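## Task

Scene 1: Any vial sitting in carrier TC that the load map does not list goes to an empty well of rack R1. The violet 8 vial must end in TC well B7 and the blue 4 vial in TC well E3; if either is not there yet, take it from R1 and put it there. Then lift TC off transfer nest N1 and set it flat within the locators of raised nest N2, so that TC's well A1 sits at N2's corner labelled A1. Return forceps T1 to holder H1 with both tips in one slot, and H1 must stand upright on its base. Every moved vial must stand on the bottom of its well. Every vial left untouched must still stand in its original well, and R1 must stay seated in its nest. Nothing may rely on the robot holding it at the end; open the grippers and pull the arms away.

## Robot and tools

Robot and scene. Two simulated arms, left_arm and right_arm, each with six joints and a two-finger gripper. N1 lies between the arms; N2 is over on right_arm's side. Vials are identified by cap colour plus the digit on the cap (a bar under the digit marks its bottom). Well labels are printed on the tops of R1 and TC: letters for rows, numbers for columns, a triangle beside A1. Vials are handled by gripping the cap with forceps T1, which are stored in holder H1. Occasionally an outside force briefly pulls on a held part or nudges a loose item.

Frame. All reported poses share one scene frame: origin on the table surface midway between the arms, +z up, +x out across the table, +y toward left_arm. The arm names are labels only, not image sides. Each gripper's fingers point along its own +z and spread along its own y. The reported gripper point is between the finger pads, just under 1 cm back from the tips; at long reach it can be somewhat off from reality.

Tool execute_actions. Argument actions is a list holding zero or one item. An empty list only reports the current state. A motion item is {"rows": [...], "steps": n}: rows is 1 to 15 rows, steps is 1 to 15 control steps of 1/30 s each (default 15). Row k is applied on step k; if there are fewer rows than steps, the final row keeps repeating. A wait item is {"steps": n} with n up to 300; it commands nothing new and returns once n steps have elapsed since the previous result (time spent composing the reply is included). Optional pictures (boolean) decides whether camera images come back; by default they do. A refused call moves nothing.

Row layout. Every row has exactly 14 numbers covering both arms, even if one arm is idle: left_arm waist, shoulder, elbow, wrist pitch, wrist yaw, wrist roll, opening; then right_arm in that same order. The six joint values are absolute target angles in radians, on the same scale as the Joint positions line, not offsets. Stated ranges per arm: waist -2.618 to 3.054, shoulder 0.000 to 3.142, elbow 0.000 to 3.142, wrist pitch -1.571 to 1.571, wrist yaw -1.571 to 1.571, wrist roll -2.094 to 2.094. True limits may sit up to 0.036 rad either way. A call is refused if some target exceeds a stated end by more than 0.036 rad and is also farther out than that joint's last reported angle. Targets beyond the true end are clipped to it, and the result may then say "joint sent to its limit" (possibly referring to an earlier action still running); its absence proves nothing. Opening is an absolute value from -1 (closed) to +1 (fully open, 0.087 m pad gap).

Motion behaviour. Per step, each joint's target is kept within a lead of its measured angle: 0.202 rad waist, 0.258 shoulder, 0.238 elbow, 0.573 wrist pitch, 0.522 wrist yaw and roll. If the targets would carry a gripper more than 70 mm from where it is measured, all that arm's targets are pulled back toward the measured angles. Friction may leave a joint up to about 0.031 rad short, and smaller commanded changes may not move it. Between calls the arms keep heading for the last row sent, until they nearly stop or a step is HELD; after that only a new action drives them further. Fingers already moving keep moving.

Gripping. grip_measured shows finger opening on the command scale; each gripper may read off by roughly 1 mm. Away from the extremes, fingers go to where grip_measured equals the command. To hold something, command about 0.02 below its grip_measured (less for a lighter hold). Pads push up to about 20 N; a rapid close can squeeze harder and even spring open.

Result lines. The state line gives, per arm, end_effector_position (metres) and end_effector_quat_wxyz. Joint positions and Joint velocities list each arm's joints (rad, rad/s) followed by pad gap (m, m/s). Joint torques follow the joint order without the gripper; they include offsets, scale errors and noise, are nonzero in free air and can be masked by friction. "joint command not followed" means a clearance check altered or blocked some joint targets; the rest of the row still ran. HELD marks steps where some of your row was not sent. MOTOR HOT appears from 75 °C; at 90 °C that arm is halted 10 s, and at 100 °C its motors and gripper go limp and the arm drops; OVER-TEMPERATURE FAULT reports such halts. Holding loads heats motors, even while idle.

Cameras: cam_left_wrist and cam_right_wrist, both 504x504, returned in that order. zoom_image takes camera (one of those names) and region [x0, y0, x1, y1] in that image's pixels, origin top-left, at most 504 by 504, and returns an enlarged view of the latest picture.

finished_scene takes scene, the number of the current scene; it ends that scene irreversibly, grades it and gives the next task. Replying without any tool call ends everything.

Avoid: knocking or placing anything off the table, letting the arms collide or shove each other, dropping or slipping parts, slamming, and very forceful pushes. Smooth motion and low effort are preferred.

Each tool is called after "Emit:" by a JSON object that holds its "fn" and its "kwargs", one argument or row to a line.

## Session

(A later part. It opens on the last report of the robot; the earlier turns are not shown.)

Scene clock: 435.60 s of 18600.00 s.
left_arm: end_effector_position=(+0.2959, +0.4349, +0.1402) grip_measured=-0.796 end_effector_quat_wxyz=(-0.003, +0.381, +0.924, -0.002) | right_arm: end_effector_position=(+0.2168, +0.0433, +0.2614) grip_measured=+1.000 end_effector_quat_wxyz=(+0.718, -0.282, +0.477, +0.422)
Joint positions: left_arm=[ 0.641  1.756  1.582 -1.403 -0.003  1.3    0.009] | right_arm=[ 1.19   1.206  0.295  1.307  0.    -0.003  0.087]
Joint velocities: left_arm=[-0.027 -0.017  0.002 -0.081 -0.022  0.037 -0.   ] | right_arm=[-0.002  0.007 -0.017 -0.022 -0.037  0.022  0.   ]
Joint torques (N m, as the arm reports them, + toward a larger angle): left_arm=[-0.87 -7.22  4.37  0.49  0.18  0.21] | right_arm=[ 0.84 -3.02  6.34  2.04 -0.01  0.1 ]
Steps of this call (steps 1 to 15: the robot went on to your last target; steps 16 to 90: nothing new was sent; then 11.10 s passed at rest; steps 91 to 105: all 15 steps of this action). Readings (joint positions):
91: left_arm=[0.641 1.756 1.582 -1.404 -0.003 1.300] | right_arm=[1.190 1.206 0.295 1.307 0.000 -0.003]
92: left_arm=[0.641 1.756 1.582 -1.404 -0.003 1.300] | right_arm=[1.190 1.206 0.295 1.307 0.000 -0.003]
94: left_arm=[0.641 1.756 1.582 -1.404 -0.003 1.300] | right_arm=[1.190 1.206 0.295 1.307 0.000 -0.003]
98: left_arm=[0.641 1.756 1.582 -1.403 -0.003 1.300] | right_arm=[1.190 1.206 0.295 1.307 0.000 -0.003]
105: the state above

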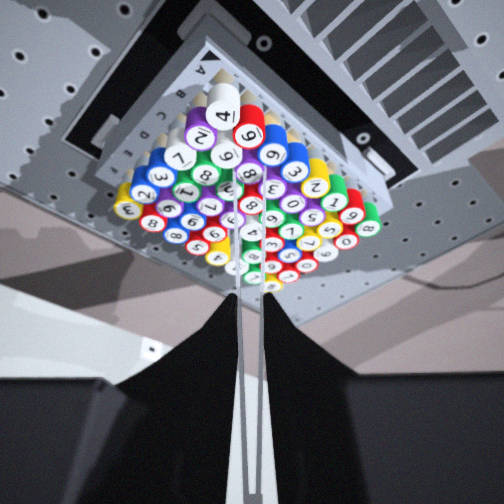

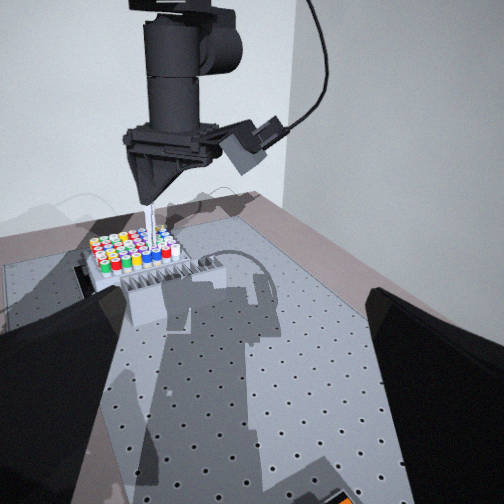

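Emit:
{"fn": "execute_actions", "kwargs": {
  "actions": [
    {"rows":[[0.63,1.74,1.558,-1.389,0,1.305,-0.81, 1.016,1.2,1.66,-0.2,0,0.889,0]],"steps":15}
  ],
  "pictures": false
}}

Emit:
{"fn": "execute_actions", "kwargs": {
  "actions": [
    {"rows":[[0.63,1.74,1.558,-1.389,0,1.305,-0.81, 1.016,1.5,1.66,-1.32,0,0.889,-0.4]],"steps":15}
  ],
  "pictures": false
}}

Emit:
{"fn": "execute_actions", "kwargs": {
  "actions": [
    {"steps":20}
  ],
  "pictures": false
}}

Emit:
{"fn": "execute_actions", "kwargs": {
  "actions": [
    {"rows":[[0.63,1.74,1.558,-1.389,0,1.305,-0.81, 1.016,1.55,1.66,-1.32,0,0.889,-0.4],[0.63,1.74,1.558,-1.389,0,1.305,-0.81, 1.016,1.6,1.66,-1.32,0,0.889,-0.4],[0.63,1.74,1.558,-1.389,0,1.305,-0.81, 1.016,1.65,1.66,-1.32,0,0.889,-0.4],[0.63,1.74,1.558,-1.389,0,1.305,-0.81, 1.016,1.7,1.66,-1.32,0,0.889,-0.4],[0.63,1.74,1.558,-1.389,0,1.305,-0.81, 1.016,1.75,1.66,-1.32,0,0.889,-0.4],[0.63,1.74,1.558,-1.389,0,1.305,-0.81, 1.016,1.79,1.66,-1.32,0,0.889,-0.4],[0.63,1.74,1.558,-1.389,0,1.305,-0.81, 1.016,1.83,1.66,-1.32,0,0.889,-0.4],[0.63,1.74,1.558,-1.389,0,1.305,-0.81, 1.016,1.86,1.66,-1.32,0,0.889,-0.4],[0.63,1.74,1.558,-1.389,0,1.305,-0.81, 1.016,1.885,1.66,-1.32,0,0.889,-0.4],[0.63,1.74,1.558,-1.389,0,1.305,-0.81, 1.016,1.9,1.66,-1.32,0,0.889,-0.4],[0.63,1.74,1.558,-1.389,0,1.305,-0.81, 1.016,1.91,1.66,-1.32,0,0.889,-0.4]],"steps":15}
  ],
  "pictures": false
}}

Emit:
{"fn": "execute_actions", "kwargs": {
  "actions": [
    {"steps":15}
  ]
}}

Scene clock: 472.27 s of 18600.00 s.
left_arm: end_effector_position=(+0.2960, +0.4349, +0.1402) grip_measured=-0.802 end_effector_quat_wxyz=(-0.003, +0.381, +0.924, -0.001) | right_arm: end_effector_position=(+0.2641, +0.0527, +0.4879) grip_measured=+0.000 end_effector_quat_wxyz=(+0.492, -0.019, +0.649, +0.580)
Joint positions: left_arm=[ 0.641  1.756  1.582 -1.402 -0.003  1.3    0.009] | right_arm=[ 1.021  1.208  1.445 -0.078  0.     0.839  0.044]
Joint velocities: left_arm=[-0.002 -0.012  0.007  0.037  0.051  0.007  0.   ] | right_arm=[-0.012 -0.002  2.054 -0.505 -0.037  0.271 -0.001]
Joint torques (N m, as the arm reports them, + toward a larger angle): left_arm=[-0.87 -7.23  4.37  0.49  0.18  0.22] | right_arm=[-0.25 -3.75  7.16  2.17 -0.01  0.1 ]
Steps of this call (steps 1 to 15: the robot went on to your last target; steps 16 to 90: nothing new was sent; then 33.17 s passed at rest; steps 91 to 105: all 15 steps of this action). Readings (joint positions):
91: left_arm=[0.641 1.756 1.582 -1.402 -0.003 1.300] | right_arm=[1.164 1.201 0.331 1.225 -0.017 0.078]
92: left_arm=[0.641 1.756 1.582 -1.402 -0.003 1.300] | right_arm=[1.113 1.204 0.405 1.098 -0.018 0.178]
94: left_arm=[0.641 1.756 1.582 -1.402 -0.003 1.300] | right_arm=[1.042 1.208 0.565 0.860 -0.006 0.379]
98: left_arm=[0.641 1.756 1.582 -1.402 -0.003 1.300] | right_arm=[1.021 1.208 0.894 0.405 0.000 0.677]
105: the state above

Scene clock: 472.77 s of 18600.00 s.
left_arm: end_effector_position=(+0.2960, +0.4349, +0.1402) grip_measured=-0.802 end_effector_quat_wxyz=(-0.003, +0.381, +0.924, -0.001) | right_arm: end_effector_position=(+0.2668, +0.0573, +0.2789) grip_measured=-0.400 end_effector_quat_wxyz=(+0.258, -0.013, +0.913, +0.314)
Joint positions: left_arm=[ 0.641  1.756  1.582 -1.402 -0.003  1.3    0.009] | right_arm=[ 1.021  1.506  1.626 -0.852  0.     0.869  0.026]
Joint velocities: left_arm=[ 0.017  0.002 -0.002 -0.095  0.007 -0.007 -0.   ] | right_arm=[ 0.002  0.266 -0.017 -2.366 -0.051  0.066 -0.001]
Joint torques (N m, as the arm reports them, + toward a larger angle): left_arm=[-0.86 -7.23  4.36  0.49  0.18  0.21] | right_arm=[-0.22 -7.45  8.73  2.34  0.03  0.1 ]
Steps of this call (steps 1 to 15: all 15 steps of this action). Readings (joint positions):
1: left_arm=[0.641 1.756 1.582 -1.402 -0.003 1.300] | right_arm=[1.021 1.222 1.515 -0.115 0.000 0.843]
2: left_arm=[0.641 1.756 1.582 -1.402 -0.003 1.300] | right_arm=[1.021 1.236 1.570 -0.138 0.000 0.845]
4: left_arm=[0.641 1.756 1.582 -1.402 -0.003 1.300] | right_arm=[1.021 1.266 1.614 -0.188 0.000 0.847]
8: left_arm=[0.641 1.756 1.582 -1.402 -0.003 1.300] | right_arm=[1.021 1.358 1.626 -0.349 0.000 0.853]
15: the state above

Scene clock: 473.43 s of 18600.00 s.
left_arm: end_effector_position=(+0.2960, +0.4349, +0.1402) grip_measured=-0.802 end_effector_quat_wxyz=(-0.003, +0.381, +0.924, -0.001) | right_arm: end_effector_position=(+0.2056, -0.0187, +0.2220) grip_measured=-0.400 end_effector_quat_wxyz=(+0.118, -0.008, +0.982, +0.145)
Joint positions: left_arm=[ 0.641  1.756  1.582 -1.402 -0.003  1.3    0.009] | right_arm=[ 1.021  1.515  1.626 -1.306  0.     0.88   0.026]
Joint velocities: left_arm=[ 0.007  0.012 -0.007 -0.007 -0.081 -0.007  0.001] | right_arm=[ 0.007  0.012 -0.002  0.007 -0.007  0.022 -0.001]
Joint torques (N m, as the arm reports them, + toward a larger angle): left_arm=[-0.86 -7.23  4.36  0.49  0.18  0.22] | right_arm=[-0.32 -6.35  8.82  1.22  0.05  0.13]
Steps of this call (steps 1 to 20: the robot went on to your last target). Readings (joint positions):
1: left_arm=[0.641 1.756 1.582 -1.402 -0.003 1.300] | right_arm=[1.021 1.513 1.626 -0.934 0.000 0.871]
2: left_arm=[0.641 1.756 1.582 -1.402 -0.003 1.300] | right_arm=[1.021 1.516 1.626 -1.012 0.000 0.872]
4: left_arm=[0.641 1.756 1.582 -1.402 -0.003 1.300] | right_arm=[1.021 1.516 1.626 -1.132 0.000 0.876]
8: left_arm=[0.641 1.756 1.582 -1.402 -0.003 1.300] | right_arm=[1.021 1.515 1.626 -1.246 0.000 0.879]
20: the state above

Scene clock: 473.93 s of 18600.00 s.
left_arm: end_effector_position=(+0.2960, +0.4349, +0.1402) grip_measured=-0.802 end_effector_quat_wxyz=(-0.003, +0.381, +0.924, -0.001) | right_arm: end_effector_position=(+0.2212, +0.0009, +0.0996) grip_measured=-0.400 end_effector_quat_wxyz=(-0.009, -0.008, +1.000, -0.011)
Joint positions: left_arm=[ 0.641  1.756  1.582 -1.402 -0.003  1.3    0.009] | right_arm=[ 1.021  1.941  1.656 -1.314  0.     0.881  0.026]
Joint velocities: left_arm=[-0.027 -0.012 -0.012 -0.007 -0.007 -0.037  0.001] | right_arm=[-0.007 -0.134  0.002 -0.022 -0.022  0.037 -0.   ]
Joint torques (N m, as the arm reports them, + toward a larger angle): left_arm=[-0.86 -7.23  4.37  0.49  0.18  0.21] | right_arm=[ -0.32 -10.12   6.08   0.39   0.05   0.14]
Steps of this call (steps 1 to 15: all 15 steps of this action). Readings (joint positions):
1: left_arm=[0.641 1.756 1.582 -1.402 -0.003 1.300] | right_arm=[1.021 1.518 1.628 -1.309 0.000 0.880]
2: left_arm=[0.641 1.756 1.582 -1.402 -0.003 1.300] | right_arm=[1.021 1.530 1.634 -1.313 0.000 0.880]
4: left_arm=[0.641 1.756 1.582 -1.402 -0.003 1.300] | right_arm=[1.021 1.583 1.650 -1.314 0.000 0.881]
8: left_arm=[0.641 1.756 1.582 -1.402 -0.003 1.300] | right_arm=[1.021 1.782 1.656 -1.314 0.000 0.881]
15: the state above

Scene clock: 474.43 s of 18600.00 s.
left_arm: end_effector_position=(+0.2960, +0.4349, +0.1402) grip_measured=-0.802 end_effector_quat_wxyz=(-0.003, +0.381, +0.924, -0.001) | right_arm: end_effector_position=(+0.2213, +0.0010, +0.1044) grip_measured=-0.400 end_effector_quat_wxyz=(-0.004, -0.008, +1.000, -0.005)
Joint positions: left_arm=[ 0.641  1.756  1.582 -1.402 -0.003  1.3    0.009] | right_arm=[ 1.021  1.926  1.656 -1.314  0.     0.881  0.026]
Joint velocities: left_arm=[-0.002  0.007  0.007  0.037  0.007  0.007 -0.   ] | right_arm=[-0.002 -0.012 -0.002 -0.051 -0.037  0.007  0.001]
Joint torques (N m, as the arm reports them, + toward a larger angle): left_arm=[-0.86 -7.23  4.36  0.49  0.18  0.21] | right_arm=[-0.31 -9.54  6.22  0.44  0.05  0.15]
Steps of this call (steps 1 to 15: the robot went on to your last target). Readings (joint positions):
1: left_arm=[0.641 1.756 1.582 -1.402 -0.003 1.300] | right_arm=[1.021 1.937 1.656 -1.314 0.000 0.881]
2: left_arm=[0.641 1.756 1.582 -1.402 -0.003 1.300] | right_arm=[1.021 1.932 1.656 -1.314 0.000 0.881]
4: left_arm=[0.641 1.756 1.582 -1.402 -0.003 1.300] | right_arm=[1.021 1.927 1.656 -1.314 0.000 0.881]
8: left_arm=[0.641 1.756 1.582 -1.402 -0.003 1.300] | right_arm=[1.021 1.926 1.656 -1.314 0.000 0.881]
15: the state above

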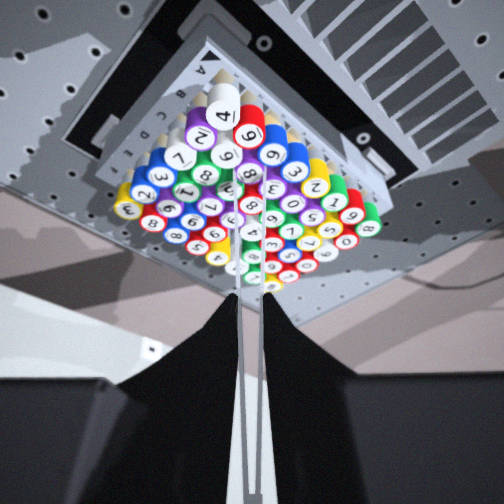

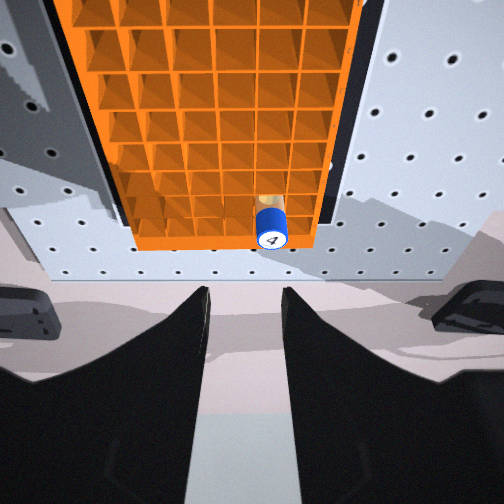

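Emit:
{"fn": "execute_actions", "kwargs": {
  "actions": [
    {"rows":[[0.63,1.74,1.558,-1.389,0,1.305,-0.81, 1.01,1.90,1.63,-1.27,0,0.885,-0.4],[0.63,1.74,1.558,-1.389,0,1.305,-0.81, 1.005,1.89,1.61,-1.25,0,0.885,-0.4],[0.63,1.74,1.558,-1.389,0,1.305,-0.81, 1.0,1.885,1.59,-1.23,0,0.885,-0.4],[0.63,1.74,1.558,-1.389,0,1.305,-0.81, 1.0,1.88,1.57,-1.21,0,0.885,-0.4],[0.63,1.74,1.558,-1.389,0,1.305,-0.81, 1.0,1.875,1.55,-1.195,0,0.885,-0.4],[0.63,1.74,1.558,-1.389,0,1.305,-0.81, 1.0,1.87,1.53,-1.18,0,0.885,-0.4],[0.63,1.74,1.558,-1.389,0,1.305,-0.81, 1.0,1.866,1.51,-1.17,0,0.885,-0.4],[0.63,1.74,1.558,-1.389,0,1.305,-0.81, 1.0,1.866,1.49,-1.165,0,0.885,-0.4]],"steps":15}
  ],
  "pictures": false
}}

Emit:
{"fn": "execute_actions", "kwargs": {
  "actions": [
    {"steps":15}
  ]
}}

Scene clock: 492.50 s of 18600.00 s.
left_arm: end_effector_position=(+0.2960, +0.4349, +0.1402) grip_measured=-0.802 end_effector_quat_wxyz=(-0.003, +0.381, +0.924, -0.001) | right_arm: end_effector_position=(+0.2167, -0.0099, +0.0804) grip_measured=-0.400 end_effector_quat_wxyz=(-0.002, -0.003, +1.000, -0.003)
Joint positions: left_arm=[ 0.641  1.756  1.582 -1.402 -0.003  1.3    0.009] | right_arm=[ 1.011  1.883  1.503 -1.199  0.     0.881  0.026]
Joint velocities: left_arm=[-0.002  0.017  0.002 -0.007  0.037  0.007 -0.001] | right_arm=[-0.002  0.002  0.007  0.168  0.022  0.022  0.   ]
Joint torques (N m, as the arm reports them, + toward a larger angle): left_arm=[-0.85 -7.23  4.36  0.49  0.18  0.21] | right_arm=[-0.78 -9.22  4.78  0.76  0.05  0.12]
Steps of this call (steps 1 to 15: the robot went on to your last target; steps 16 to 90: nothing new was sent; then 14.57 s passed at rest; steps 91 to 105: all 15 steps of this action). Readings (joint positions):
91: left_arm=[0.641 1.756 1.582 -1.402 -0.003 1.300] | right_arm=[1.021 1.925 1.655 -1.311 0.000 0.881]
92: left_arm=[0.641 1.756 1.582 -1.402 -0.003 1.300] | right_arm=[1.021 1.921 1.647 -1.301 0.000 0.881]
94: left_arm=[0.641 1.756 1.582 -1.402 -0.003 1.300] | right_arm=[1.019 1.907 1.618 -1.277 0.000 0.881]
98: left_arm=[0.641 1.756 1.582 -1.402 -0.003 1.300] | right_arm=[1.012 1.884 1.541 -1.228 0.000 0.881]
105: the state above

Scene clock: 493.00 s of 18600.00 s.
left_arm: end_effector_position=(+0.2960, +0.4349, +0.1402) grip_measured=-0.802 end_effector_quat_wxyz=(-0.003, +0.381, +0.924, -0.001) | right_arm: end_effector_position=(+0.2186, -0.0076, +0.0801) grip_measured=-0.400 end_effector_quat_wxyz=(+0.001, -0.003, +1.000, +0.002)
Joint positions: left_arm=[ 0.641  1.756  1.582 -1.402 -0.003  1.3    0.009] | right_arm=[ 1.011  1.883  1.503 -1.187  0.     0.881  0.026]
Joint velocities: left_arm=[ 0.002 -0.022 -0.017  0.007  0.139 -0.125 -0.   ] | right_arm=[-0.007  0.012 -0.007 -0.051 -0.022 -0.037 -0.001]
Joint torques (N m, as the arm reports them, + toward a larger angle): left_arm=[-0.86 -7.24  4.36  0.49  0.18  0.22] | right_arm=[-0.78 -9.27  4.77  0.83  0.05  0.11]
Steps of this call (steps 1 to 15: the robot went on to your last target). Readings (joint positions):
1: left_arm=[0.641 1.756 1.582 -1.402 -0.003 1.300] | right_arm=[1.011 1.883 1.503 -1.196 0.000 0.881]
2: left_arm=[0.641 1.756 1.582 -1.402 -0.003 1.300] | right_arm=[1.011 1.883 1.503 -1.194 0.000 0.881]
4: left_arm=[0.641 1.756 1.582 -1.402 -0.003 1.300] | right_arm=[1.011 1.883 1.503 -1.191 0.000 0.881]
8: left_arm=[0.641 1.756 1.582 -1.402 -0.003 1.300] | right_arm=[1.011 1.883 1.503 -1.188 0.000 0.881]
15: the state above

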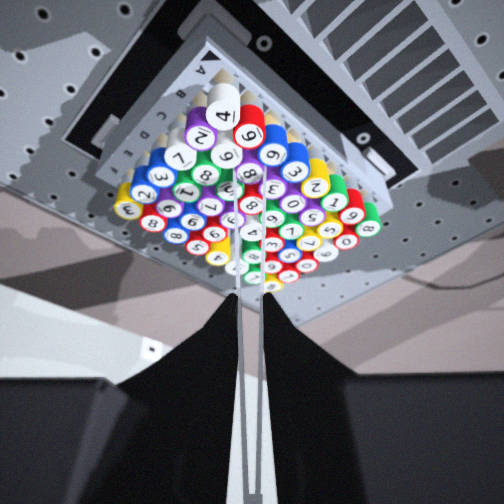

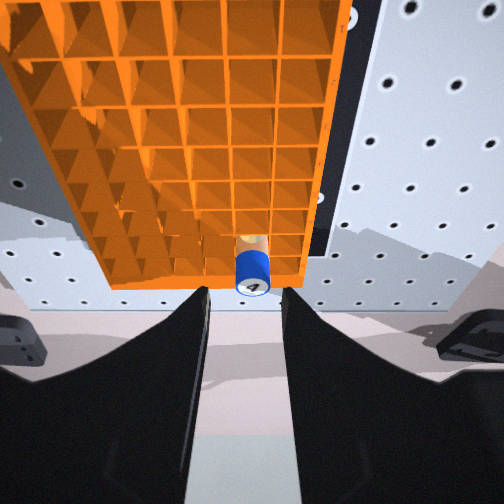

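Emit:
{"fn": "execute_actions", "kwargs": {
  "actions": [
    {"rows":[[0.63,1.74,1.558,-1.389,0,1.305,-0.81, 0.99,1.885,1.49,-1.16,0,0.875,-0.4],[0.63,1.74,1.558,-1.389,0,1.305,-0.81, 0.99,1.89,1.49,-1.155,0,0.875,-0.4],[0.63,1.74,1.558,-1.389,0,1.305,-0.81, 0.99,1.895,1.482,-1.145,0,0.875,-0.4],[0.63,1.74,1.558,-1.389,0,1.305,-0.81, 0.99,1.897,1.474,-1.135,0,0.875,-0.4],[0.63,1.74,1.558,-1.389,0,1.305,-0.81, 0.99,1.897,1.466,-1.127,0,0.875,-0.4],[0.63,1.74,1.558,-1.389,0,1.305,-0.81, 0.99,1.897,1.458,-1.119,0,0.875,-0.4],[0.63,1.74,1.558,-1.389,0,1.305,-0.81, 0.99,1.897,1.45,-1.111,0,0.875,-0.4],[0.63,1.74,1.558,-1.389,0,1.305,-0.81, 0.99,1.897,1.443,-1.104,0,0.875,-0.4],[0.63,1.74,1.558,-1.389,0,1.305,-0.81, 0.99,1.897,1.436,-1.104,0,0.875,-0.4]],"steps":15}
  ],
  "pictures": false
}}

Emit:
{"fn": "execute_actions", "kwargs": {
  "actions": [
    {"steps":15}
  ]
}}

Scene clock: 510.00 s of 18600.00 s.
left_arm: end_effector_position=(+0.2960, +0.4349, +0.1402) grip_measured=-0.802 end_effector_quat_wxyz=(-0.003, +0.381, +0.924, -0.001) | right_arm: end_effector_position=(+0.2198, -0.0114, +0.0632) grip_measured=-0.400 end_effector_quat_wxyz=(-0.002, +0.002, +1.000, -0.003)
Joint positions: left_arm=[ 0.641  1.756  1.582 -1.402 -0.003  1.3    0.009] | right_arm=[ 1.001  1.895  1.451 -1.133  0.     0.881  0.026]
Joint velocities: left_arm=[-0.017 -0.002 -0.012  0.037  0.007  0.051  0.001] | right_arm=[ 0.002  0.002  0.002  0.037 -0.037  0.037 -0.   ]
Joint torques (N m, as the arm reports them, + toward a larger angle): left_arm=[-0.86 -7.22  4.36  0.49  0.18  0.21] | right_arm=[-0.77 -7.82  4.66  0.79  0.06  0.04]
Steps of this call (steps 1 to 15: the robot went on to your last target; steps 16 to 90: nothing new was sent; then 13.50 s passed at rest; steps 91 to 105: all 15 steps of this action). Readings (joint positions):
91: left_arm=[0.641 1.756 1.582 -1.402 -0.003 1.300] | right_arm=[1.010 1.883 1.503 -1.186 0.000 0.881]
92: left_arm=[0.641 1.756 1.582 -1.402 -0.003 1.300] | right_arm=[1.009 1.883 1.503 -1.185 0.000 0.881]
94: left_arm=[0.641 1.756 1.582 -1.402 -0.003 1.300] | right_arm=[1.005 1.883 1.501 -1.177 0.000 0.881]
98: left_arm=[0.641 1.756 1.582 -1.402 -0.003 1.300] | right_arm=[1.001 1.884 1.474 -1.150 0.000 0.881]
105: the state above

Scene clock: 510.50 s of 18600.00 s.
left_arm: end_effector_position=(+0.2960, +0.4349, +0.1402) grip_measured=-0.802 end_effector_quat_wxyz=(-0.003, +0.381, +0.924, -0.001) | right_arm: end_effector_position=(+0.2209, -0.0100, +0.0630) grip_measured=-0.400 end_effector_quat_wxyz=(+0.000, +0.002, +1.000, +0.000)
Joint positions: left_arm=[ 0.641  1.756  1.582 -1.402 -0.003  1.3    0.009] | right_arm=[ 1.001  1.895  1.451 -1.126  0.     0.881  0.026]
Joint velocities: left_arm=[-0.012 -0.002  0.002 -0.037 -0.022 -0.007  0.001] | right_arm=[-0.002 -0.002 -0.007  0.007  0.081  0.051  0.   ]
Joint torques (N m, as the arm reports them, + toward a larger angle): left_arm=[-0.86 -7.22  4.36  0.49  0.18  0.21] | right_arm=[-0.78 -7.91  4.59  0.8   0.05  0.04]
Steps of this call (steps 1 to 15: the robot went on to your last target). Readings (joint positions):
1: left_arm=[0.641 1.756 1.582 -1.402 -0.003 1.300] | right_arm=[1.001 1.895 1.451 -1.131 0.000 0.881]
2: left_arm=[0.641 1.756 1.582 -1.402 -0.003 1.300] | right_arm=[1.001 1.895 1.451 -1.130 0.000 0.881]
4: left_arm=[0.641 1.756 1.582 -1.402 -0.003 1.300] | right_arm=[1.001 1.895 1.451 -1.128 0.000 0.881]
8: left_arm=[0.641 1.756 1.582 -1.402 -0.003 1.300] | right_arm=[1.001 1.895 1.451 -1.126 0.000 0.881]
15: the state above
All arms were judged still, so your last target was given up. Only a new action makes them travel on or press farther. Fingers that are still opening or closing keep moving.

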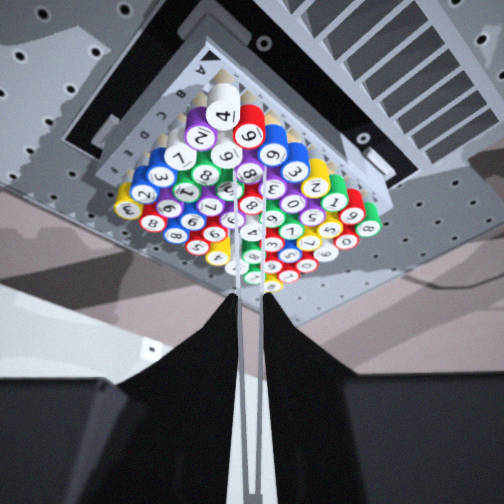

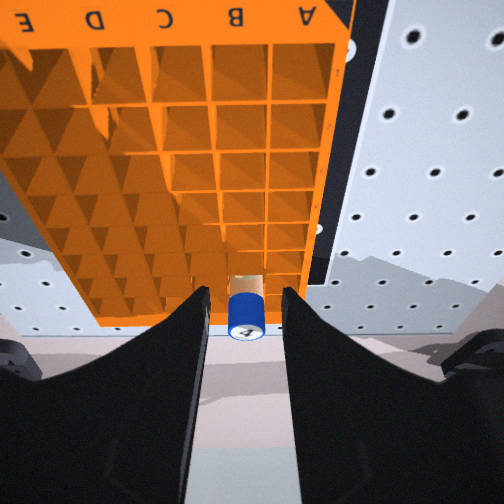

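Emit:
{"fn": "execute_actions", "kwargs": {
  "actions": [
    {"rows":[[0.63,1.74,1.558,-1.389,0,1.305,-0.81, 0.99,1.897,1.436,-1.104,0,0.875,-0.5],[0.63,1.74,1.558,-1.389,0,1.305,-0.81, 0.99,1.897,1.436,-1.104,0,0.875,-0.58],[0.63,1.74,1.558,-1.389,0,1.305,-0.81, 0.99,1.897,1.436,-1.104,0,0.875,-0.63],[0.63,1.74,1.558,-1.389,0,1.305,-0.81, 0.99,1.897,1.436,-1.104,0,0.875,-0.66],[0.63,1.74,1.558,-1.389,0,1.305,-0.81, 0.99,1.897,1.436,-1.104,0,0.875,-0.68],[0.63,1.74,1.558,-1.389,0,1.305,-0.81, 0.99,1.897,1.436,-1.104,0,0.875,-0.69],[0.63,1.74,1.558,-1.389,0,1.305,-0.81, 0.99,1.897,1.436,-1.104,0,0.875,-0.70],[0.63,1.74,1.558,-1.389,0,1.305,-0.81, 0.99,1.897,1.436,-1.104,0,0.875,-0.71],[0.63,1.74,1.558,-1.389,0,1.305,-0.81, 0.99,1.897,1.436,-1.104,0,0.875,-0.72],[0.63,1.74,1.558,-1.389,0,1.305,-0.81, 0.99,1.897,1.436,-1.104,0,0.875,-0.73]],"steps":15}
  ]
}}

Scene clock: 523.27 s of 18600.00 s.
left_arm: end_effector_position=(+0.2960, +0.4349, +0.1402) grip_measured=-0.802 end_effector_quat_wxyz=(-0.003, +0.381, +0.924, -0.001) | right_arm: end_effector_position=(+0.2210, -0.0099, +0.0630) grip_measured=-0.718 end_effector_quat_wxyz=(+0.000, +0.002, +1.000, +0.000)
Joint positions: left_arm=[ 0.641  1.756  1.582 -1.402 -0.003  1.3    0.009] | right_arm=[ 1.001  1.895  1.451 -1.125  0.     0.881  0.012]
Joint velocities: left_arm=[-0.017 -0.007  0.012  0.066 -0.051 -0.051 -0.   ] | right_arm=[ 0.007 -0.007  0.002  0.081  0.022 -0.066 -0.   ]
Joint torques (N m, as the arm reports them, + toward a larger angle): left_arm=[-0.85 -7.23  4.36  0.49  0.18  0.22] | right_arm=[-0.75 -7.89  4.6   0.81  0.05  0.04]
Steps of this call (steps 1 to 90: nothing new was sent; then 9.27 s passed at rest; steps 91 to 105: all 15 steps of this action). Readings (joint positions):
91: left_arm=[0.641 1.756 1.582 -1.402 -0.003 1.300] | right_arm=[1.001 1.895 1.451 -1.126 0.000 0.881]
92: left_arm=[0.641 1.756 1.582 -1.402 -0.003 1.300] | right_arm=[1.001 1.895 1.451 -1.126 0.000 0.881]
94: left_arm=[0.641 1.756 1.582 -1.402 -0.003 1.300] | right_arm=[1.001 1.895 1.451 -1.126 0.000 0.881]
98: left_arm=[0.641 1.756 1.582 -1.402 -0.003 1.300] | right_arm=[1.001 1.895 1.451 -1.126 0.000 0.881]
105: the state above

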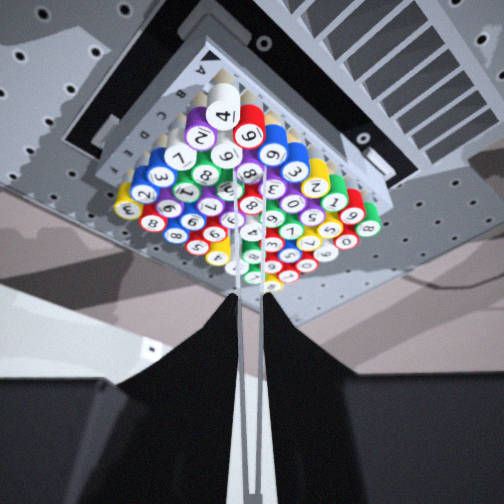

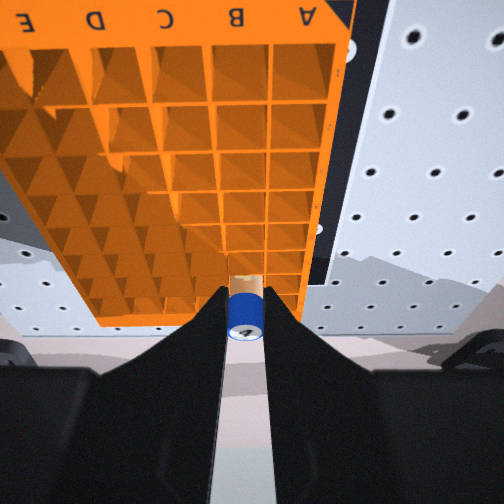

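Emit:
{"fn": "execute_actions", "kwargs": {
  "actions": [
    {"rows":[[0.63,1.74,1.558,-1.389,0,1.305,-0.81, 0.99,1.88,1.48,-1.135,0,0.875,-0.738],[0.63,1.74,1.558,-1.389,0,1.305,-0.81, 0.99,1.879,1.486,-1.145,0,0.875,-0.738],[0.63,1.74,1.558,-1.389,0,1.305,-0.81, 0.99,1.878,1.492,-1.153,0,0.875,-0.738],[0.63,1.74,1.558,-1.389,0,1.305,-0.81, 0.99,1.877,1.498,-1.16,0,0.875,-0.738],[0.63,1.74,1.558,-1.389,0,1.305,-0.81, 0.99,1.876,1.503,-1.166,0,0.875,-0.738],[0.63,1.74,1.558,-1.389,0,1.305,-0.81, 0.99,1.875,1.508,-1.172,0,0.875,-0.738],[0.63,1.74,1.558,-1.389,0,1.305,-0.81, 0.99,1.874,1.513,-1.178,0,0.875,-0.738],[0.63,1.74,1.558,-1.389,0,1.305,-0.81, 0.99,1.873,1.518,-1.184,0,0.875,-0.738],[0.63,1.74,1.558,-1.389,0,1.305,-0.81, 0.99,1.872,1.523,-1.19,0,0.875,-0.738],[0.63,1.74,1.558,-1.389,0,1.305,-0.81, 0.99,1.871,1.528,-1.196,0,0.875,-0.738],[0.63,1.74,1.558,-1.389,0,1.305,-0.81, 0.99,1.87,1.533,-1.202,0,0.875,-0.738],[0.63,1.74,1.558,-1.389,0,1.305,-0.81, 0.99,1.869,1.538,-1.208,0,0.875,-0.738],[0.63,1.74,1.558,-1.389,0,1.305,-0.81, 0.99,1.868,1.543,-1.214,0,0.875,-0.738],[0.63,1.74,1.558,-1.389,0,1.305,-0.81, 0.99,1.867,1.548,-1.218,0,0.875,-0.738],[0.63,1.74,1.558,-1.389,0,1.305,-0.81, 0.99,1.866,1.553,-1.218,0,0.875,-0.738]],"steps":15}
  ],
  "pictures": false
}}

Emit:
{"fn": "execute_actions", "kwargs": {
  "actions": [
    {"steps":10}
  ]
}}

Scene clock: 544.67 s of 18600.00 s.
left_arm: end_effector_position=(+0.2960, +0.4349, +0.1402) grip_measured=-0.802 end_effector_quat_wxyz=(-0.003, +0.381, +0.924, -0.001) | right_arm: end_effector_position=(+0.2219, -0.0088, +0.0799) grip_measured=-0.718 end_effector_quat_wxyz=(-0.001, +0.002, +1.000, -0.001)
Joint positions: left_arm=[ 0.641  1.756  1.582 -1.402 -0.003  1.3    0.009] | right_arm=[ 1.001  1.893  1.515 -1.195  0.     0.88   0.012]
Joint velocities: left_arm=[-0.002 -0.012  0.002  0.007 -0.066  0.022 -0.001] | right_arm=[-0.012 -0.032  0.125 -0.154  0.095 -0.11  -0.   ]
Joint torques (N m, as the arm reports them, + toward a larger angle): left_arm=[-0.86 -7.23  4.35  0.49  0.18  0.21] | right_arm=[-0.74 -9.87  8.23  0.53  0.05  0.05]
Steps of this call (steps 1 to 15: the robot went on to your last target; steps 16 to 90: nothing new was sent; then 17.90 s passed at rest; steps 91 to 105: all 15 steps of this action). Readings (joint positions):
91: left_arm=[0.641 1.756 1.582 -1.402 -0.003 1.300] | right_arm=[1.001 1.895 1.451 -1.125 0.000 0.881]
92: left_arm=[0.641 1.756 1.582 -1.402 -0.003 1.300] | right_arm=[1.001 1.895 1.451 -1.126 0.000 0.881]
94: left_arm=[0.641 1.756 1.582 -1.402 -0.003 1.300] | right_arm=[1.001 1.895 1.458 -1.133 0.000 0.881]
98: left_arm=[0.641 1.756 1.582 -1.402 -0.003 1.300] | right_arm=[1.001 1.895 1.481 -1.157 0.000 0.880]
105: the state above

Scene clock: 545.00 s of 18600.00 s.
left_arm: end_effector_position=(+0.2960, +0.4349, +0.1402) grip_measured=-0.802 end_effector_quat_wxyz=(-0.003, +0.381, +0.924, -0.001) | right_arm: end_effector_position=(+0.2218, -0.0090, +0.0851) grip_measured=-0.718 end_effector_quat_wxyz=(+0.001, +0.002, +1.000, +0.001)
Joint positions: left_arm=[ 0.641  1.756  1.582 -1.402 -0.003  1.3    0.009] | right_arm=[ 1.001  1.884  1.525 -1.209  0.     0.88   0.012]
Joint velocities: left_arm=[-0.022  0.012 -0.002  0.051 -0.095  0.007 -0.001] | right_arm=[ 0.017  0.012 -0.002  0.022  0.022  0.007 -0.001]
Joint torques (N m, as the arm reports them, + toward a larger angle): left_arm=[-0.86 -7.24  4.36  0.49  0.18  0.22] | right_arm=[-0.77 -9.42  8.07  0.44  0.05  0.04]
Steps of this call (steps 1 to 10: the robot went on to your last target). Readings (joint positions):
1: left_arm=[0.641 1.756 1.582 -1.402 -0.003 1.300] | right_arm=[1.001 1.891 1.519 -1.200 0.000 0.880]
2: left_arm=[0.641 1.756 1.582 -1.402 -0.003 1.300] | right_arm=[1.001 1.889 1.522 -1.203 0.000 0.880]
4: left_arm=[0.641 1.756 1.582 -1.402 -0.003 1.300] | right_arm=[1.001 1.886 1.524 -1.207 0.000 0.880]
8: left_arm=[0.641 1.756 1.582 -1.402 -0.003 1.300] | right_arm=[1.001 1.884 1.525 -1.209 0.000 0.880]
10: the state above

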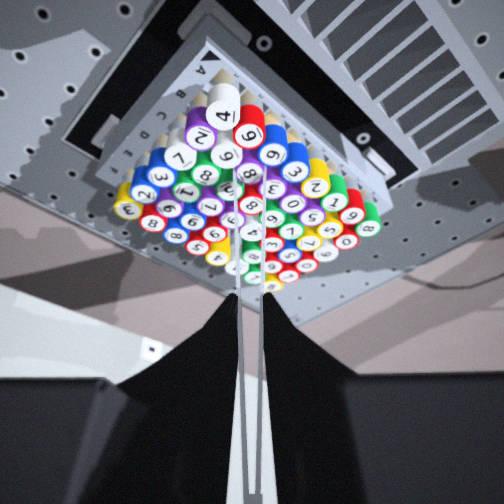

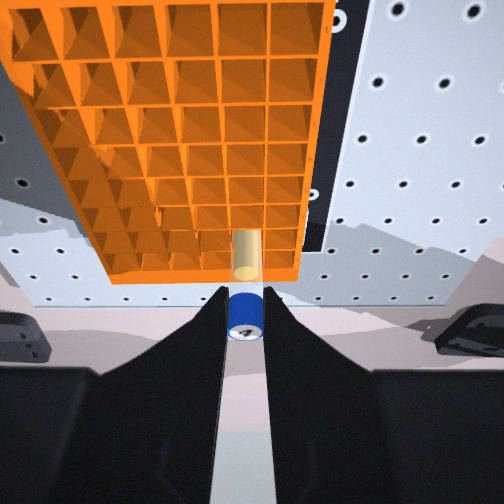

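Emit:
{"fn": "execute_actions", "kwargs": {
  "actions": [
    {"rows":[[0.63,1.74,1.558,-1.389,0,1.305,-0.81, 0.99,1.862,1.559,-1.232,0,0.875,-0.738],[0.63,1.74,1.558,-1.389,0,1.305,-0.81, 0.99,1.86,1.565,-1.242,0,0.875,-0.738],[0.63,1.74,1.558,-1.389,0,1.305,-0.81, 0.99,1.859,1.572,-1.25,0,0.875,-0.738],[0.63,1.74,1.558,-1.389,0,1.305,-0.81, 0.99,1.858,1.579,-1.258,0,0.875,-0.738],[0.63,1.74,1.558,-1.389,0,1.305,-0.81, 0.99,1.857,1.586,-1.266,0,0.875,-0.738],[0.63,1.74,1.558,-1.389,0,1.305,-0.81, 0.99,1.856,1.593,-1.274,0,0.875,-0.738],[0.63,1.74,1.558,-1.389,0,1.305,-0.81, 0.99,1.855,1.60,-1.282,0,0.875,-0.738],[0.63,1.74,1.558,-1.389,0,1.305,-0.81, 0.99,1.855,1.607,-1.29,0,0.875,-0.738],[0.63,1.74,1.558,-1.389,0,1.305,-0.81, 0.99,1.855,1.614,-1.298,0,0.875,-0.738],[0.63,1.74,1.558,-1.389,0,1.305,-0.81, 0.99,1.855,1.621,-1.306,0,0.875,-0.738],[0.63,1.74,1.558,-1.389,0,1.305,-0.81, 0.99,1.855,1.628,-1.314,0,0.875,-0.738],[0.63,1.74,1.558,-1.389,0,1.305,-0.81, 0.99,1.855,1.637,-1.316,0,0.875,-0.738]],"steps":15}
  ],
  "pictures": false
}}

Emit:
{"fn": "execute_actions", "kwargs": {
  "actions": [
    {"steps":10}
  ]
}}

Scene clock: 559.23 s of 18600.00 s.
left_arm: end_effector_position=(+0.2960, +0.4349, +0.1402) grip_measured=-0.802 end_effector_quat_wxyz=(-0.003, +0.381, +0.924, -0.001) | right_arm: end_effector_position=(+0.2243, -0.0060, +0.1105) grip_measured=-0.718 end_effector_quat_wxyz=(+0.008, +0.002, +1.000, +0.010)
Joint positions: left_arm=[ 0.641  1.756  1.582 -1.402 -0.003  1.3    0.009] | right_arm=[ 1.001  1.871  1.611 -1.286  0.     0.88   0.012]
Joint velocities: left_arm=[-0.017 -0.012 -0.007 -0.007 -0.051 -0.081  0.   ] | right_arm=[-0.007 -0.017  0.032 -0.066  0.037  0.007 -0.   ]
Joint torques (N m, as the arm reports them, + toward a larger angle): left_arm=[-0.85 -7.24  4.37  0.49  0.18  0.21] | right_arm=[-0.75 -9.07  7.77  0.38  0.05  0.04]
Steps of this call (steps 1 to 30: the robot went on to your last target; steps 31 to 90: nothing new was sent; then 10.73 s passed at rest; steps 91 to 105: all 15 steps of this action). Readings (joint positions):
91: left_arm=[0.641 1.756 1.582 -1.402 -0.003 1.300] | right_arm=[1.001 1.884 1.525 -1.210 0.000 0.880]
92: left_arm=[0.641 1.756 1.582 -1.402 -0.003 1.300] | right_arm=[1.001 1.884 1.528 -1.214 0.000 0.880]
94: left_arm=[0.641 1.756 1.582 -1.402 -0.003 1.300] | right_arm=[1.001 1.884 1.538 -1.224 0.000 0.880]
98: left_arm=[0.641 1.756 1.582 -1.402 -0.003 1.300] | right_arm=[1.001 1.879 1.567 -1.250 0.000 0.880]
105: the state above

Scene clock: 559.57 s of 18600.00 s.
left_arm: end_effector_position=(+0.2960, +0.4349, +0.1402) grip_measured=-0.802 end_effector_quat_wxyz=(-0.003, +0.381, +0.924, -0.001) | right_arm: end_effector_position=(+0.2224, -0.0083, +0.1110) grip_measured=-0.718 end_effector_quat_wxyz=(+0.004, +0.002, +1.000, +0.005)
Joint positions: left_arm=[ 0.641  1.756  1.582 -1.402 -0.003  1.3    0.009] | right_arm=[ 1.001  1.871  1.612 -1.299  0.     0.88   0.012]
Joint velocities: left_arm=[-0.017  0.017 -0.007 -0.037  0.051  0.051 -0.001] | right_arm=[ 0.007 -0.012  0.002 -0.022  0.007  0.007  0.001]
Joint torques (N m, as the arm reports them, + toward a larger angle): left_arm=[-0.86 -7.23  4.37  0.49  0.18  0.22] | right_arm=[-0.75 -9.15  7.9   0.38  0.05  0.04]
Steps of this call (steps 1 to 10: the robot went on to your last target). Readings (joint positions):
1: left_arm=[0.641 1.756 1.582 -1.402 -0.003 1.300] | right_arm=[1.001 1.871 1.612 -1.288 0.000 0.880]
2: left_arm=[0.641 1.756 1.582 -1.402 -0.003 1.300] | right_arm=[1.001 1.871 1.612 -1.290 0.000 0.880]
4: left_arm=[0.641 1.756 1.582 -1.402 -0.003 1.300] | right_arm=[1.001 1.871 1.612 -1.294 0.000 0.880]
8: left_arm=[0.641 1.756 1.582 -1.402 -0.003 1.300] | right_arm=[1.001 1.871 1.612 -1.298 0.000 0.880]
10: the state above

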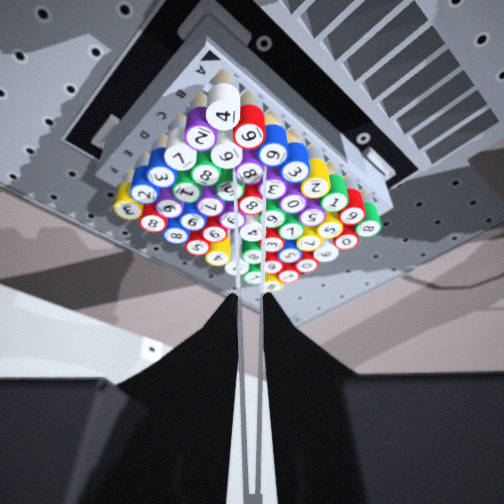

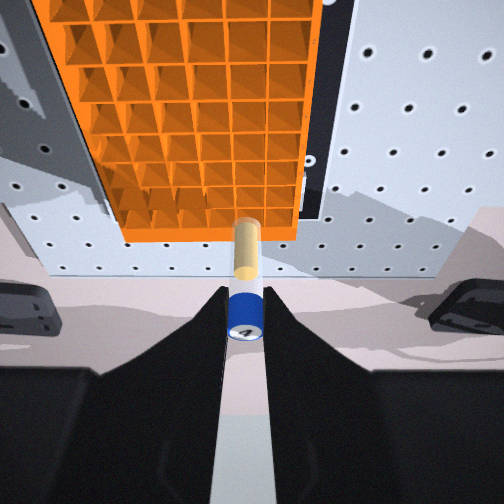

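Emit:
{"fn": "execute_actions", "kwargs": {
  "actions": [
    {"rows":[[0.63,1.74,1.558,-1.389,0,1.305,-0.81, 0.987,1.89,1.67,-1.325,0,0.87,-0.738],[0.63,1.74,1.558,-1.389,0,1.305,-0.81, 0.984,1.91,1.70,-1.33,0,0.865,-0.738],[0.63,1.74,1.558,-1.389,0,1.305,-0.81, 0.981,1.93,1.73,-1.34,0,0.86,-0.738],[0.63,1.74,1.558,-1.389,0,1.305,-0.81, 0.978,1.955,1.76,-1.35,0,0.855,-0.738],[0.63,1.74,1.558,-1.389,0,1.305,-0.81, 0.975,1.98,1.79,-1.36,0,0.85,-0.738],[0.63,1.74,1.558,-1.389,0,1.305,-0.81, 0.972,2.005,1.82,-1.37,0,0.845,-0.738],[0.63,1.74,1.558,-1.389,0,1.305,-0.81, 0.969,2.03,1.85,-1.38,0,0.84,-0.738],[0.63,1.74,1.558,-1.389,0,1.305,-0.81, 0.966,2.055,1.88,-1.39,0,0.835,-0.738],[0.63,1.74,1.558,-1.389,0,1.305,-0.81, 0.963,2.08,1.91,-1.4,0,0.832,-0.738],[0.63,1.74,1.558,-1.389,0,1.305,-0.81, 0.96,2.10,1.94,-1.405,0,0.832,-0.738],[0.63,1.74,1.558,-1.389,0,1.305,-0.81, 0.957,2.12,1.97,-1.41,0,0.832,-0.738],[0.63,1.74,1.558,-1.389,0,1.305,-0.81, 0.954,2.135,1.99,-1.41,0,0.832,-0.738],[0.63,1.74,1.558,-1.389,0,1.305,-0.81, 0.953,2.148,2.005,-1.41,0,0.832,-0.738],[0.63,1.74,1.558,-1.389,0,1.305,-0.81, 0.953,2.157,2.015,-1.41,0,0.832,-0.738],[0.63,1.74,1.558,-1.389,0,1.305,-0.81, 0.953,2.162,2.02,-1.41,0,0.832,-0.738]],"steps":15}
  ],
  "pictures": false
}}

Emit:
{"fn": "execute_actions", "kwargs": {
  "actions": [
    {"steps":20}
  ]
}}

Scene clock: 594.53 s of 18600.00 s.
left_arm: end_effector_position=(+0.2960, +0.4349, +0.1402) grip_measured=-0.802 end_effector_quat_wxyz=(-0.003, +0.381, +0.924, -0.001) | right_arm: end_effector_position=(+0.2774, +0.0340, +0.1005) grip_measured=-0.718 end_effector_quat_wxyz=(+0.007, +0.003, +1.000, +0.007)
Joint positions: left_arm=[ 0.641  1.756  1.582 -1.402 -0.003  1.3    0.009] | right_arm=[ 0.965  2.151  1.976 -1.375  0.     0.846  0.012]
Joint velocities: left_arm=[-0.017  0.007 -0.017 -0.066 -0.022  0.007 -0.001] | right_arm=[-0.051  0.305  0.295 -0.022 -0.051 -0.022  0.001]
Joint torques (N m, as the arm reports them, + toward a larger angle): left_arm=[-0.86 -7.24  4.36  0.49  0.18  0.22] | right_arm=[ -0.6  -10.64   7.9    0.24   0.05   0.01]
Steps of this call (steps 1 to 30: the robot went on to your last target; steps 31 to 90: nothing new was sent; then 31.47 s passed at rest; steps 91 to 105: all 15 steps of this action). Readings (joint positions):
91: left_arm=[0.641 1.756 1.582 -1.402 -0.003 1.300] | right_arm=[1.001 1.874 1.618 -1.306 0.000 0.880]
92: left_arm=[0.641 1.756 1.582 -1.402 -0.003 1.300] | right_arm=[1.001 1.883 1.635 -1.314 0.000 0.880]
94: left_arm=[0.641 1.756 1.582 -1.402 -0.003 1.300] | right_arm=[0.999 1.912 1.688 -1.326 0.000 0.876]
98: left_arm=[0.641 1.756 1.582 -1.402 -0.003 1.300] | right_arm=[0.986 2.002 1.813 -1.345 0.000 0.861]
105: the state above

Scene clock: 595.20 s of 18600.00 s.
left_arm: end_effector_position=(+0.2960, +0.4349, +0.1402) grip_measured=-0.802 end_effector_quat_wxyz=(-0.003, +0.381, +0.924, -0.001) | right_arm: end_effector_position=(+0.2774, +0.0329, +0.1000) grip_measured=-0.718 end_effector_quat_wxyz=(+0.002, +0.002, +1.000, +0.002)
Joint positions: left_arm=[ 0.641  1.756  1.582 -1.402 -0.003  1.3    0.009] | right_arm=[ 0.963  2.165  1.993 -1.394  0.     0.842  0.012]
Joint velocities: left_arm=[ 0.007  0.002  0.002 -0.066 -0.037 -0.037 -0.   ] | right_arm=[-0.002  0.007 -0.007 -0.037  0.051 -0.051  0.   ]
Joint torques (N m, as the arm reports them, + toward a larger angle): left_arm=[-0.85 -7.23  4.36  0.49  0.18  0.22] | right_arm=[ -0.71 -10.31   7.99   0.37   0.05   0.01]
Steps of this call (steps 1 to 20: the robot went on to your last target). Readings (joint positions):
1: left_arm=[0.641 1.756 1.582 -1.402 -0.003 1.300] | right_arm=[0.964 2.159 1.983 -1.377 0.000 0.845]
2: left_arm=[0.641 1.756 1.582 -1.402 -0.003 1.300] | right_arm=[0.963 2.163 1.987 -1.378 0.000 0.844]
4: left_arm=[0.641 1.756 1.582 -1.402 -0.003 1.300] | right_arm=[0.963 2.165 1.989 -1.383 0.000 0.843]
8: left_arm=[0.641 1.756 1.582 -1.402 -0.003 1.300] | right_arm=[0.963 2.165 1.993 -1.390 0.000 0.842]
20: the state above

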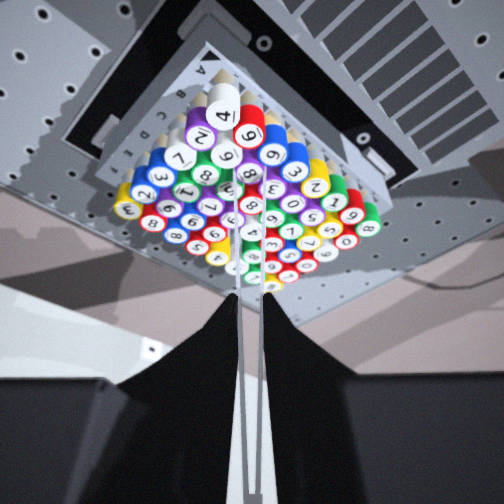

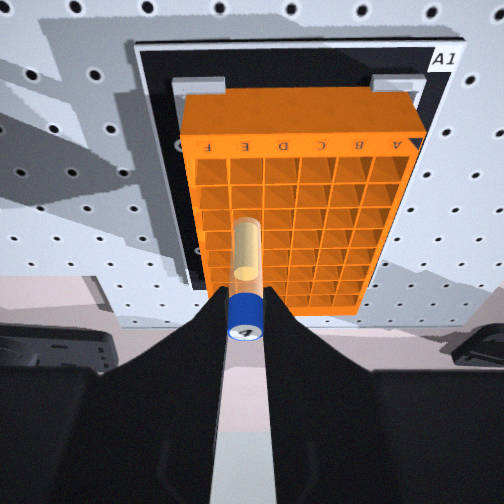

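Emit:
{"fn": "zoom_image", "kwargs": {
  "camera": "cam_right_wrist",
  "region": [190, 150, 310, 270]
}}

Region (190, 150, 310, 270) of cam_right_wrist's 504x504 image, scaled by 4.200, with more detail than that image has.

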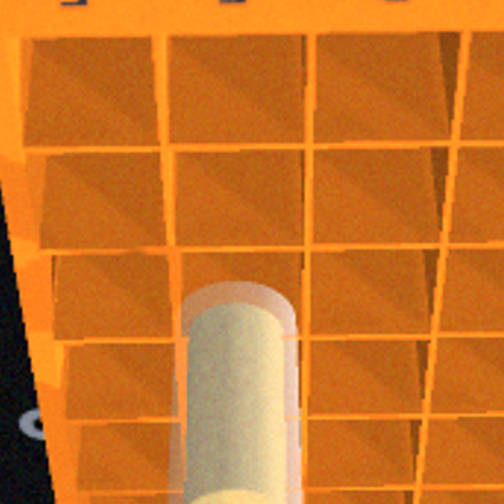

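Emit:
{"fn": "execute_actions", "kwargs": {
  "actions": [
    {"rows":[[0.63,1.74,1.558,-1.389,0,1.305,-0.81, 0.976,2.162,1.975,-1.37,0,0.84,-0.738],[0.63,1.74,1.558,-1.389,0,1.305,-0.81, 0.976,2.162,1.969,-1.365,0,0.84,-0.738],[0.63,1.74,1.558,-1.389,0,1.305,-0.81, 0.976,2.162,1.963,-1.36,0,0.84,-0.738],[0.63,1.74,1.558,-1.389,0,1.305,-0.81, 0.976,2.162,1.957,-1.355,0,0.84,-0.738],[0.63,1.74,1.558,-1.389,0,1.305,-0.81, 0.976,2.162,1.952,-1.355,0,0.84,-0.738]],"steps":15}
  ],
  "pictures": false
}}

Emit:
{"fn": "execute_actions", "kwargs": {
  "actions": [
    {"steps":10}
  ]
}}

Emit:
{"fn": "zoom_image", "kwargs": {
  "camera": "cam_right_wrist",
  "region": [190, 150, 310, 270]
}}

Scene clock: 628.00 s of 18600.00 s.
left_arm: end_effector_position=(+0.2960, +0.4349, +0.1402) grip_measured=-0.802 end_effector_quat_wxyz=(-0.003, +0.381, +0.924, -0.001) | right_arm: end_effector_position=(+0.2762, +0.0315, +0.0938) grip_measured=-0.718 end_effector_quat_wxyz=(-0.001, +0.002, +1.000, -0.001)
Joint positions: left_arm=[ 0.641  1.756  1.582 -1.402 -0.003  1.3    0.009] | right_arm=[ 0.963  2.165  1.968 -1.377  0.     0.842  0.012]
Joint velocities: left_arm=[ 0.007 -0.007 -0.002  0.051  0.051 -0.007 -0.   ] | right_arm=[ 0.007 -0.007  0.002 -0.007  0.037  0.022  0.   ]
Joint torques (N m, as the arm reports them, + toward a larger angle): left_arm=[-0.85 -7.23  4.36  0.49  0.18  0.21] | right_arm=[  1.06 -10.32   4.58   0.79   0.05   0.07]
Steps of this call (steps 1 to 15: the robot went on to your last target; steps 16 to 90: nothing new was sent; then 29.30 s passed at rest; steps 91 to 105: all 15 steps of this action). Readings (joint positions):
91: left_arm=[0.641 1.756 1.582 -1.402 -0.003 1.300] | right_arm=[0.963 2.165 1.993 -1.394 0.000 0.842]
92: left_arm=[0.641 1.756 1.582 -1.402 -0.003 1.300] | right_arm=[0.963 2.165 1.993 -1.393 0.000 0.842]
94: left_arm=[0.641 1.756 1.582 -1.402 -0.003 1.300] | right_arm=[0.963 2.165 1.987 -1.387 0.000 0.842]
98: left_arm=[0.641 1.756 1.582 -1.402 -0.003 1.300] | right_arm=[0.963 2.165 1.969 -1.382 0.000 0.842]
105: the state above

Scene clock: 628.33 s of 18600.00 s.
left_arm: end_effector_position=(+0.2960, +0.4349, +0.1402) grip_measured=-0.802 end_effector_quat_wxyz=(-0.003, +0.381, +0.924, -0.001) | right_arm: end_effector_position=(+0.2763, +0.0317, +0.0938) grip_measured=-0.718 end_effector_quat_wxyz=(-0.001, +0.002, +1.000, -0.001)
Joint positions: left_arm=[ 0.641  1.756  1.582 -1.402 -0.003  1.3    0.009] | right_arm=[ 0.963  2.165  1.968 -1.377  0.     0.842  0.012]
Joint velocities: left_arm=[-0.017  0.007  0.012 -0.022  0.022 -0.022  0.001] | right_arm=[-0.002  0.002  0.017 -0.051  0.081  0.007  0.001]
Joint torques (N m, as the arm reports them, + toward a larger angle): left_arm=[-0.86 -7.23  4.37  0.49  0.18  0.22] | right_arm=[  1.06 -10.29   4.58   0.8    0.05   0.07]
Steps of this call (steps 1 to 10: the robot went on to your last target). Readings (joint positions):
1: left_arm=[0.641 1.756 1.582 -1.402 -0.003 1.300] | right_arm=[0.963 2.165 1.968 -1.377 0.000 0.842]
2: left_arm=[0.641 1.756 1.582 -1.402 -0.003 1.300] | right_arm=[0.963 2.165 1.968 -1.377 0.000 0.842]
4: left_arm=[0.641 1.756 1.582 -1.402 -0.003 1.300] | right_arm=[0.963 2.165 1.968 -1.377 0.000 0.842]
8: left_arm=[0.641 1.756 1.582 -1.402 -0.003 1.300] | right_arm=[0.963 2.165 1.968 -1.377 0.000 0.842]
10: the state above

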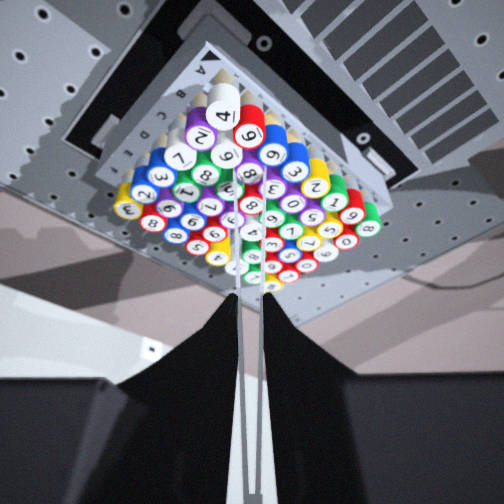

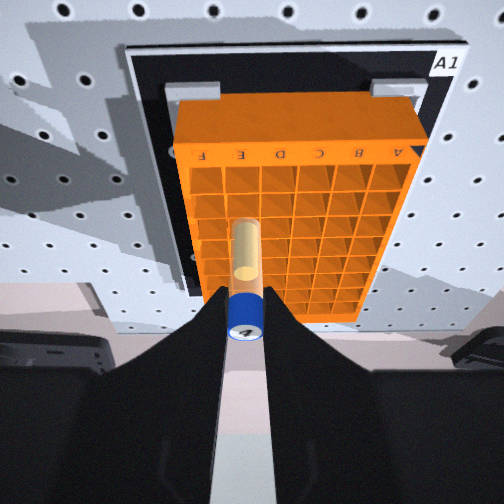

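Region (190, 150, 310, 270) of cam_right_wrist's 504x504 image, scaled by 4.200, with more detail than that image has.

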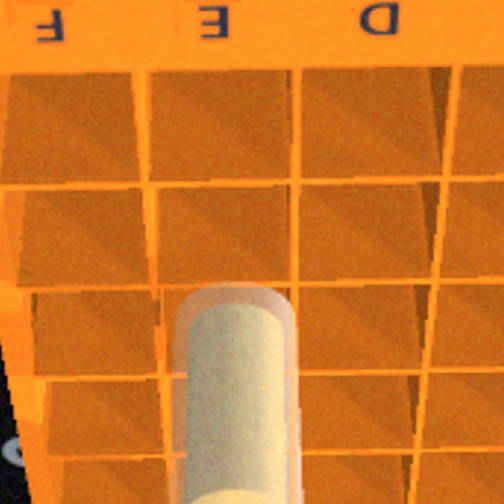

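Emit:
{"fn": "execute_actions", "kwargs": {
  "actions": [
    {"rows":[[0.63,1.74,1.558,-1.389,0,1.305,-0.81, 0.98,2.162,1.952,-1.355,0,0.84,-0.738]],"steps":10}
  ]
}}

Emit:
{"fn": "zoom_image", "kwargs": {
  "camera": "cam_right_wrist",
  "region": [190, 150, 310, 270]
}}

Scene clock: 639.67 s of 18600.00 s.
left_arm: end_effector_position=(+0.2960, +0.4349, +0.1402) grip_measured=-0.802 end_effector_quat_wxyz=(-0.003, +0.381, +0.924, -0.001) | right_arm: end_effector_position=(+0.2764, +0.0317, +0.0937) grip_measured=-0.718 end_effector_quat_wxyz=(-0.001, +0.002, +1.000, -0.001)
Joint positions: left_arm=[ 0.641  1.756  1.582 -1.402 -0.003  1.3    0.009] | right_arm=[ 0.963  2.165  1.968 -1.376  0.     0.842  0.012]
Joint velocities: left_arm=[ 0.017 -0.007 -0.007  0.022 -0.037  0.037  0.001] | right_arm=[ 0.002 -0.022  0.007 -0.022 -0.022 -0.081  0.   ]
Joint torques (N m, as the arm reports them, + toward a larger angle): left_arm=[-0.86 -7.24  4.36  0.49  0.18  0.22] | right_arm=[  1.37 -10.29   4.57   0.8    0.05   0.07]
Steps of this call (steps 1 to 15: the robot went on to your last target; steps 16 to 90: nothing new was sent; then 8.00 s passed at rest; steps 91 to 100: all 10 steps of this action). Readings (joint positions):
91: left_arm=[0.641 1.756 1.582 -1.402 -0.003 1.300] | right_arm=[0.963 2.165 1.968 -1.376 0.000 0.842]
92: left_arm=[0.641 1.756 1.582 -1.402 -0.003 1.300] | right_arm=[0.963 2.165 1.968 -1.376 0.000 0.842]
94: left_arm=[0.641 1.756 1.582 -1.402 -0.003 1.300] | right_arm=[0.963 2.165 1.968 -1.376 0.000 0.842]
98: left_arm=[0.641 1.756 1.582 -1.402 -0.003 1.300] | right_arm=[0.963 2.165 1.968 -1.376 0.000 0.842]
100: the state above

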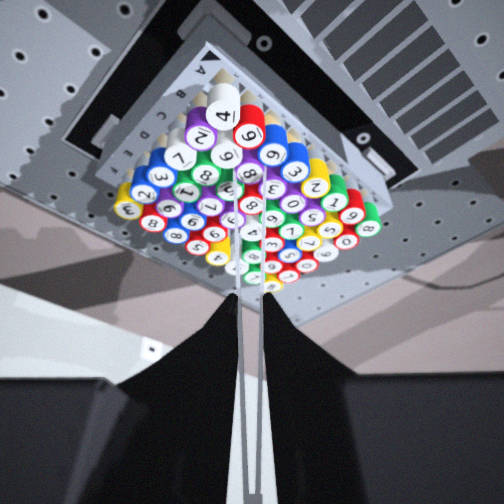

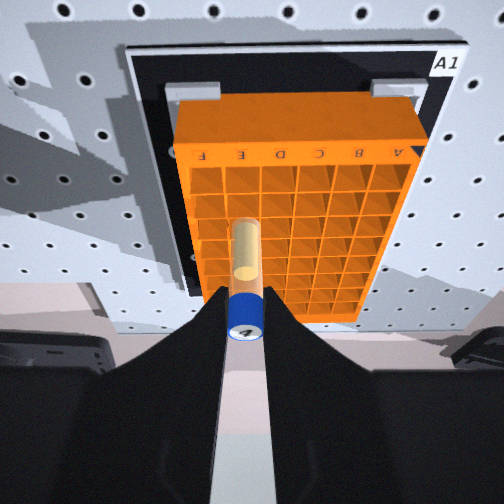

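Region (190, 150, 310, 270) of cam_right_wrist's 504x504 image, scaled by 4.200, with more detail than that image has.

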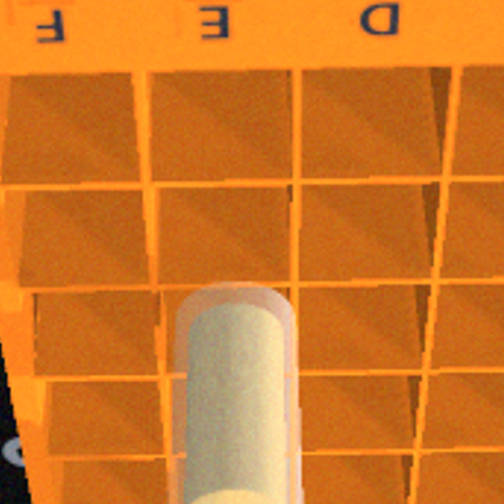

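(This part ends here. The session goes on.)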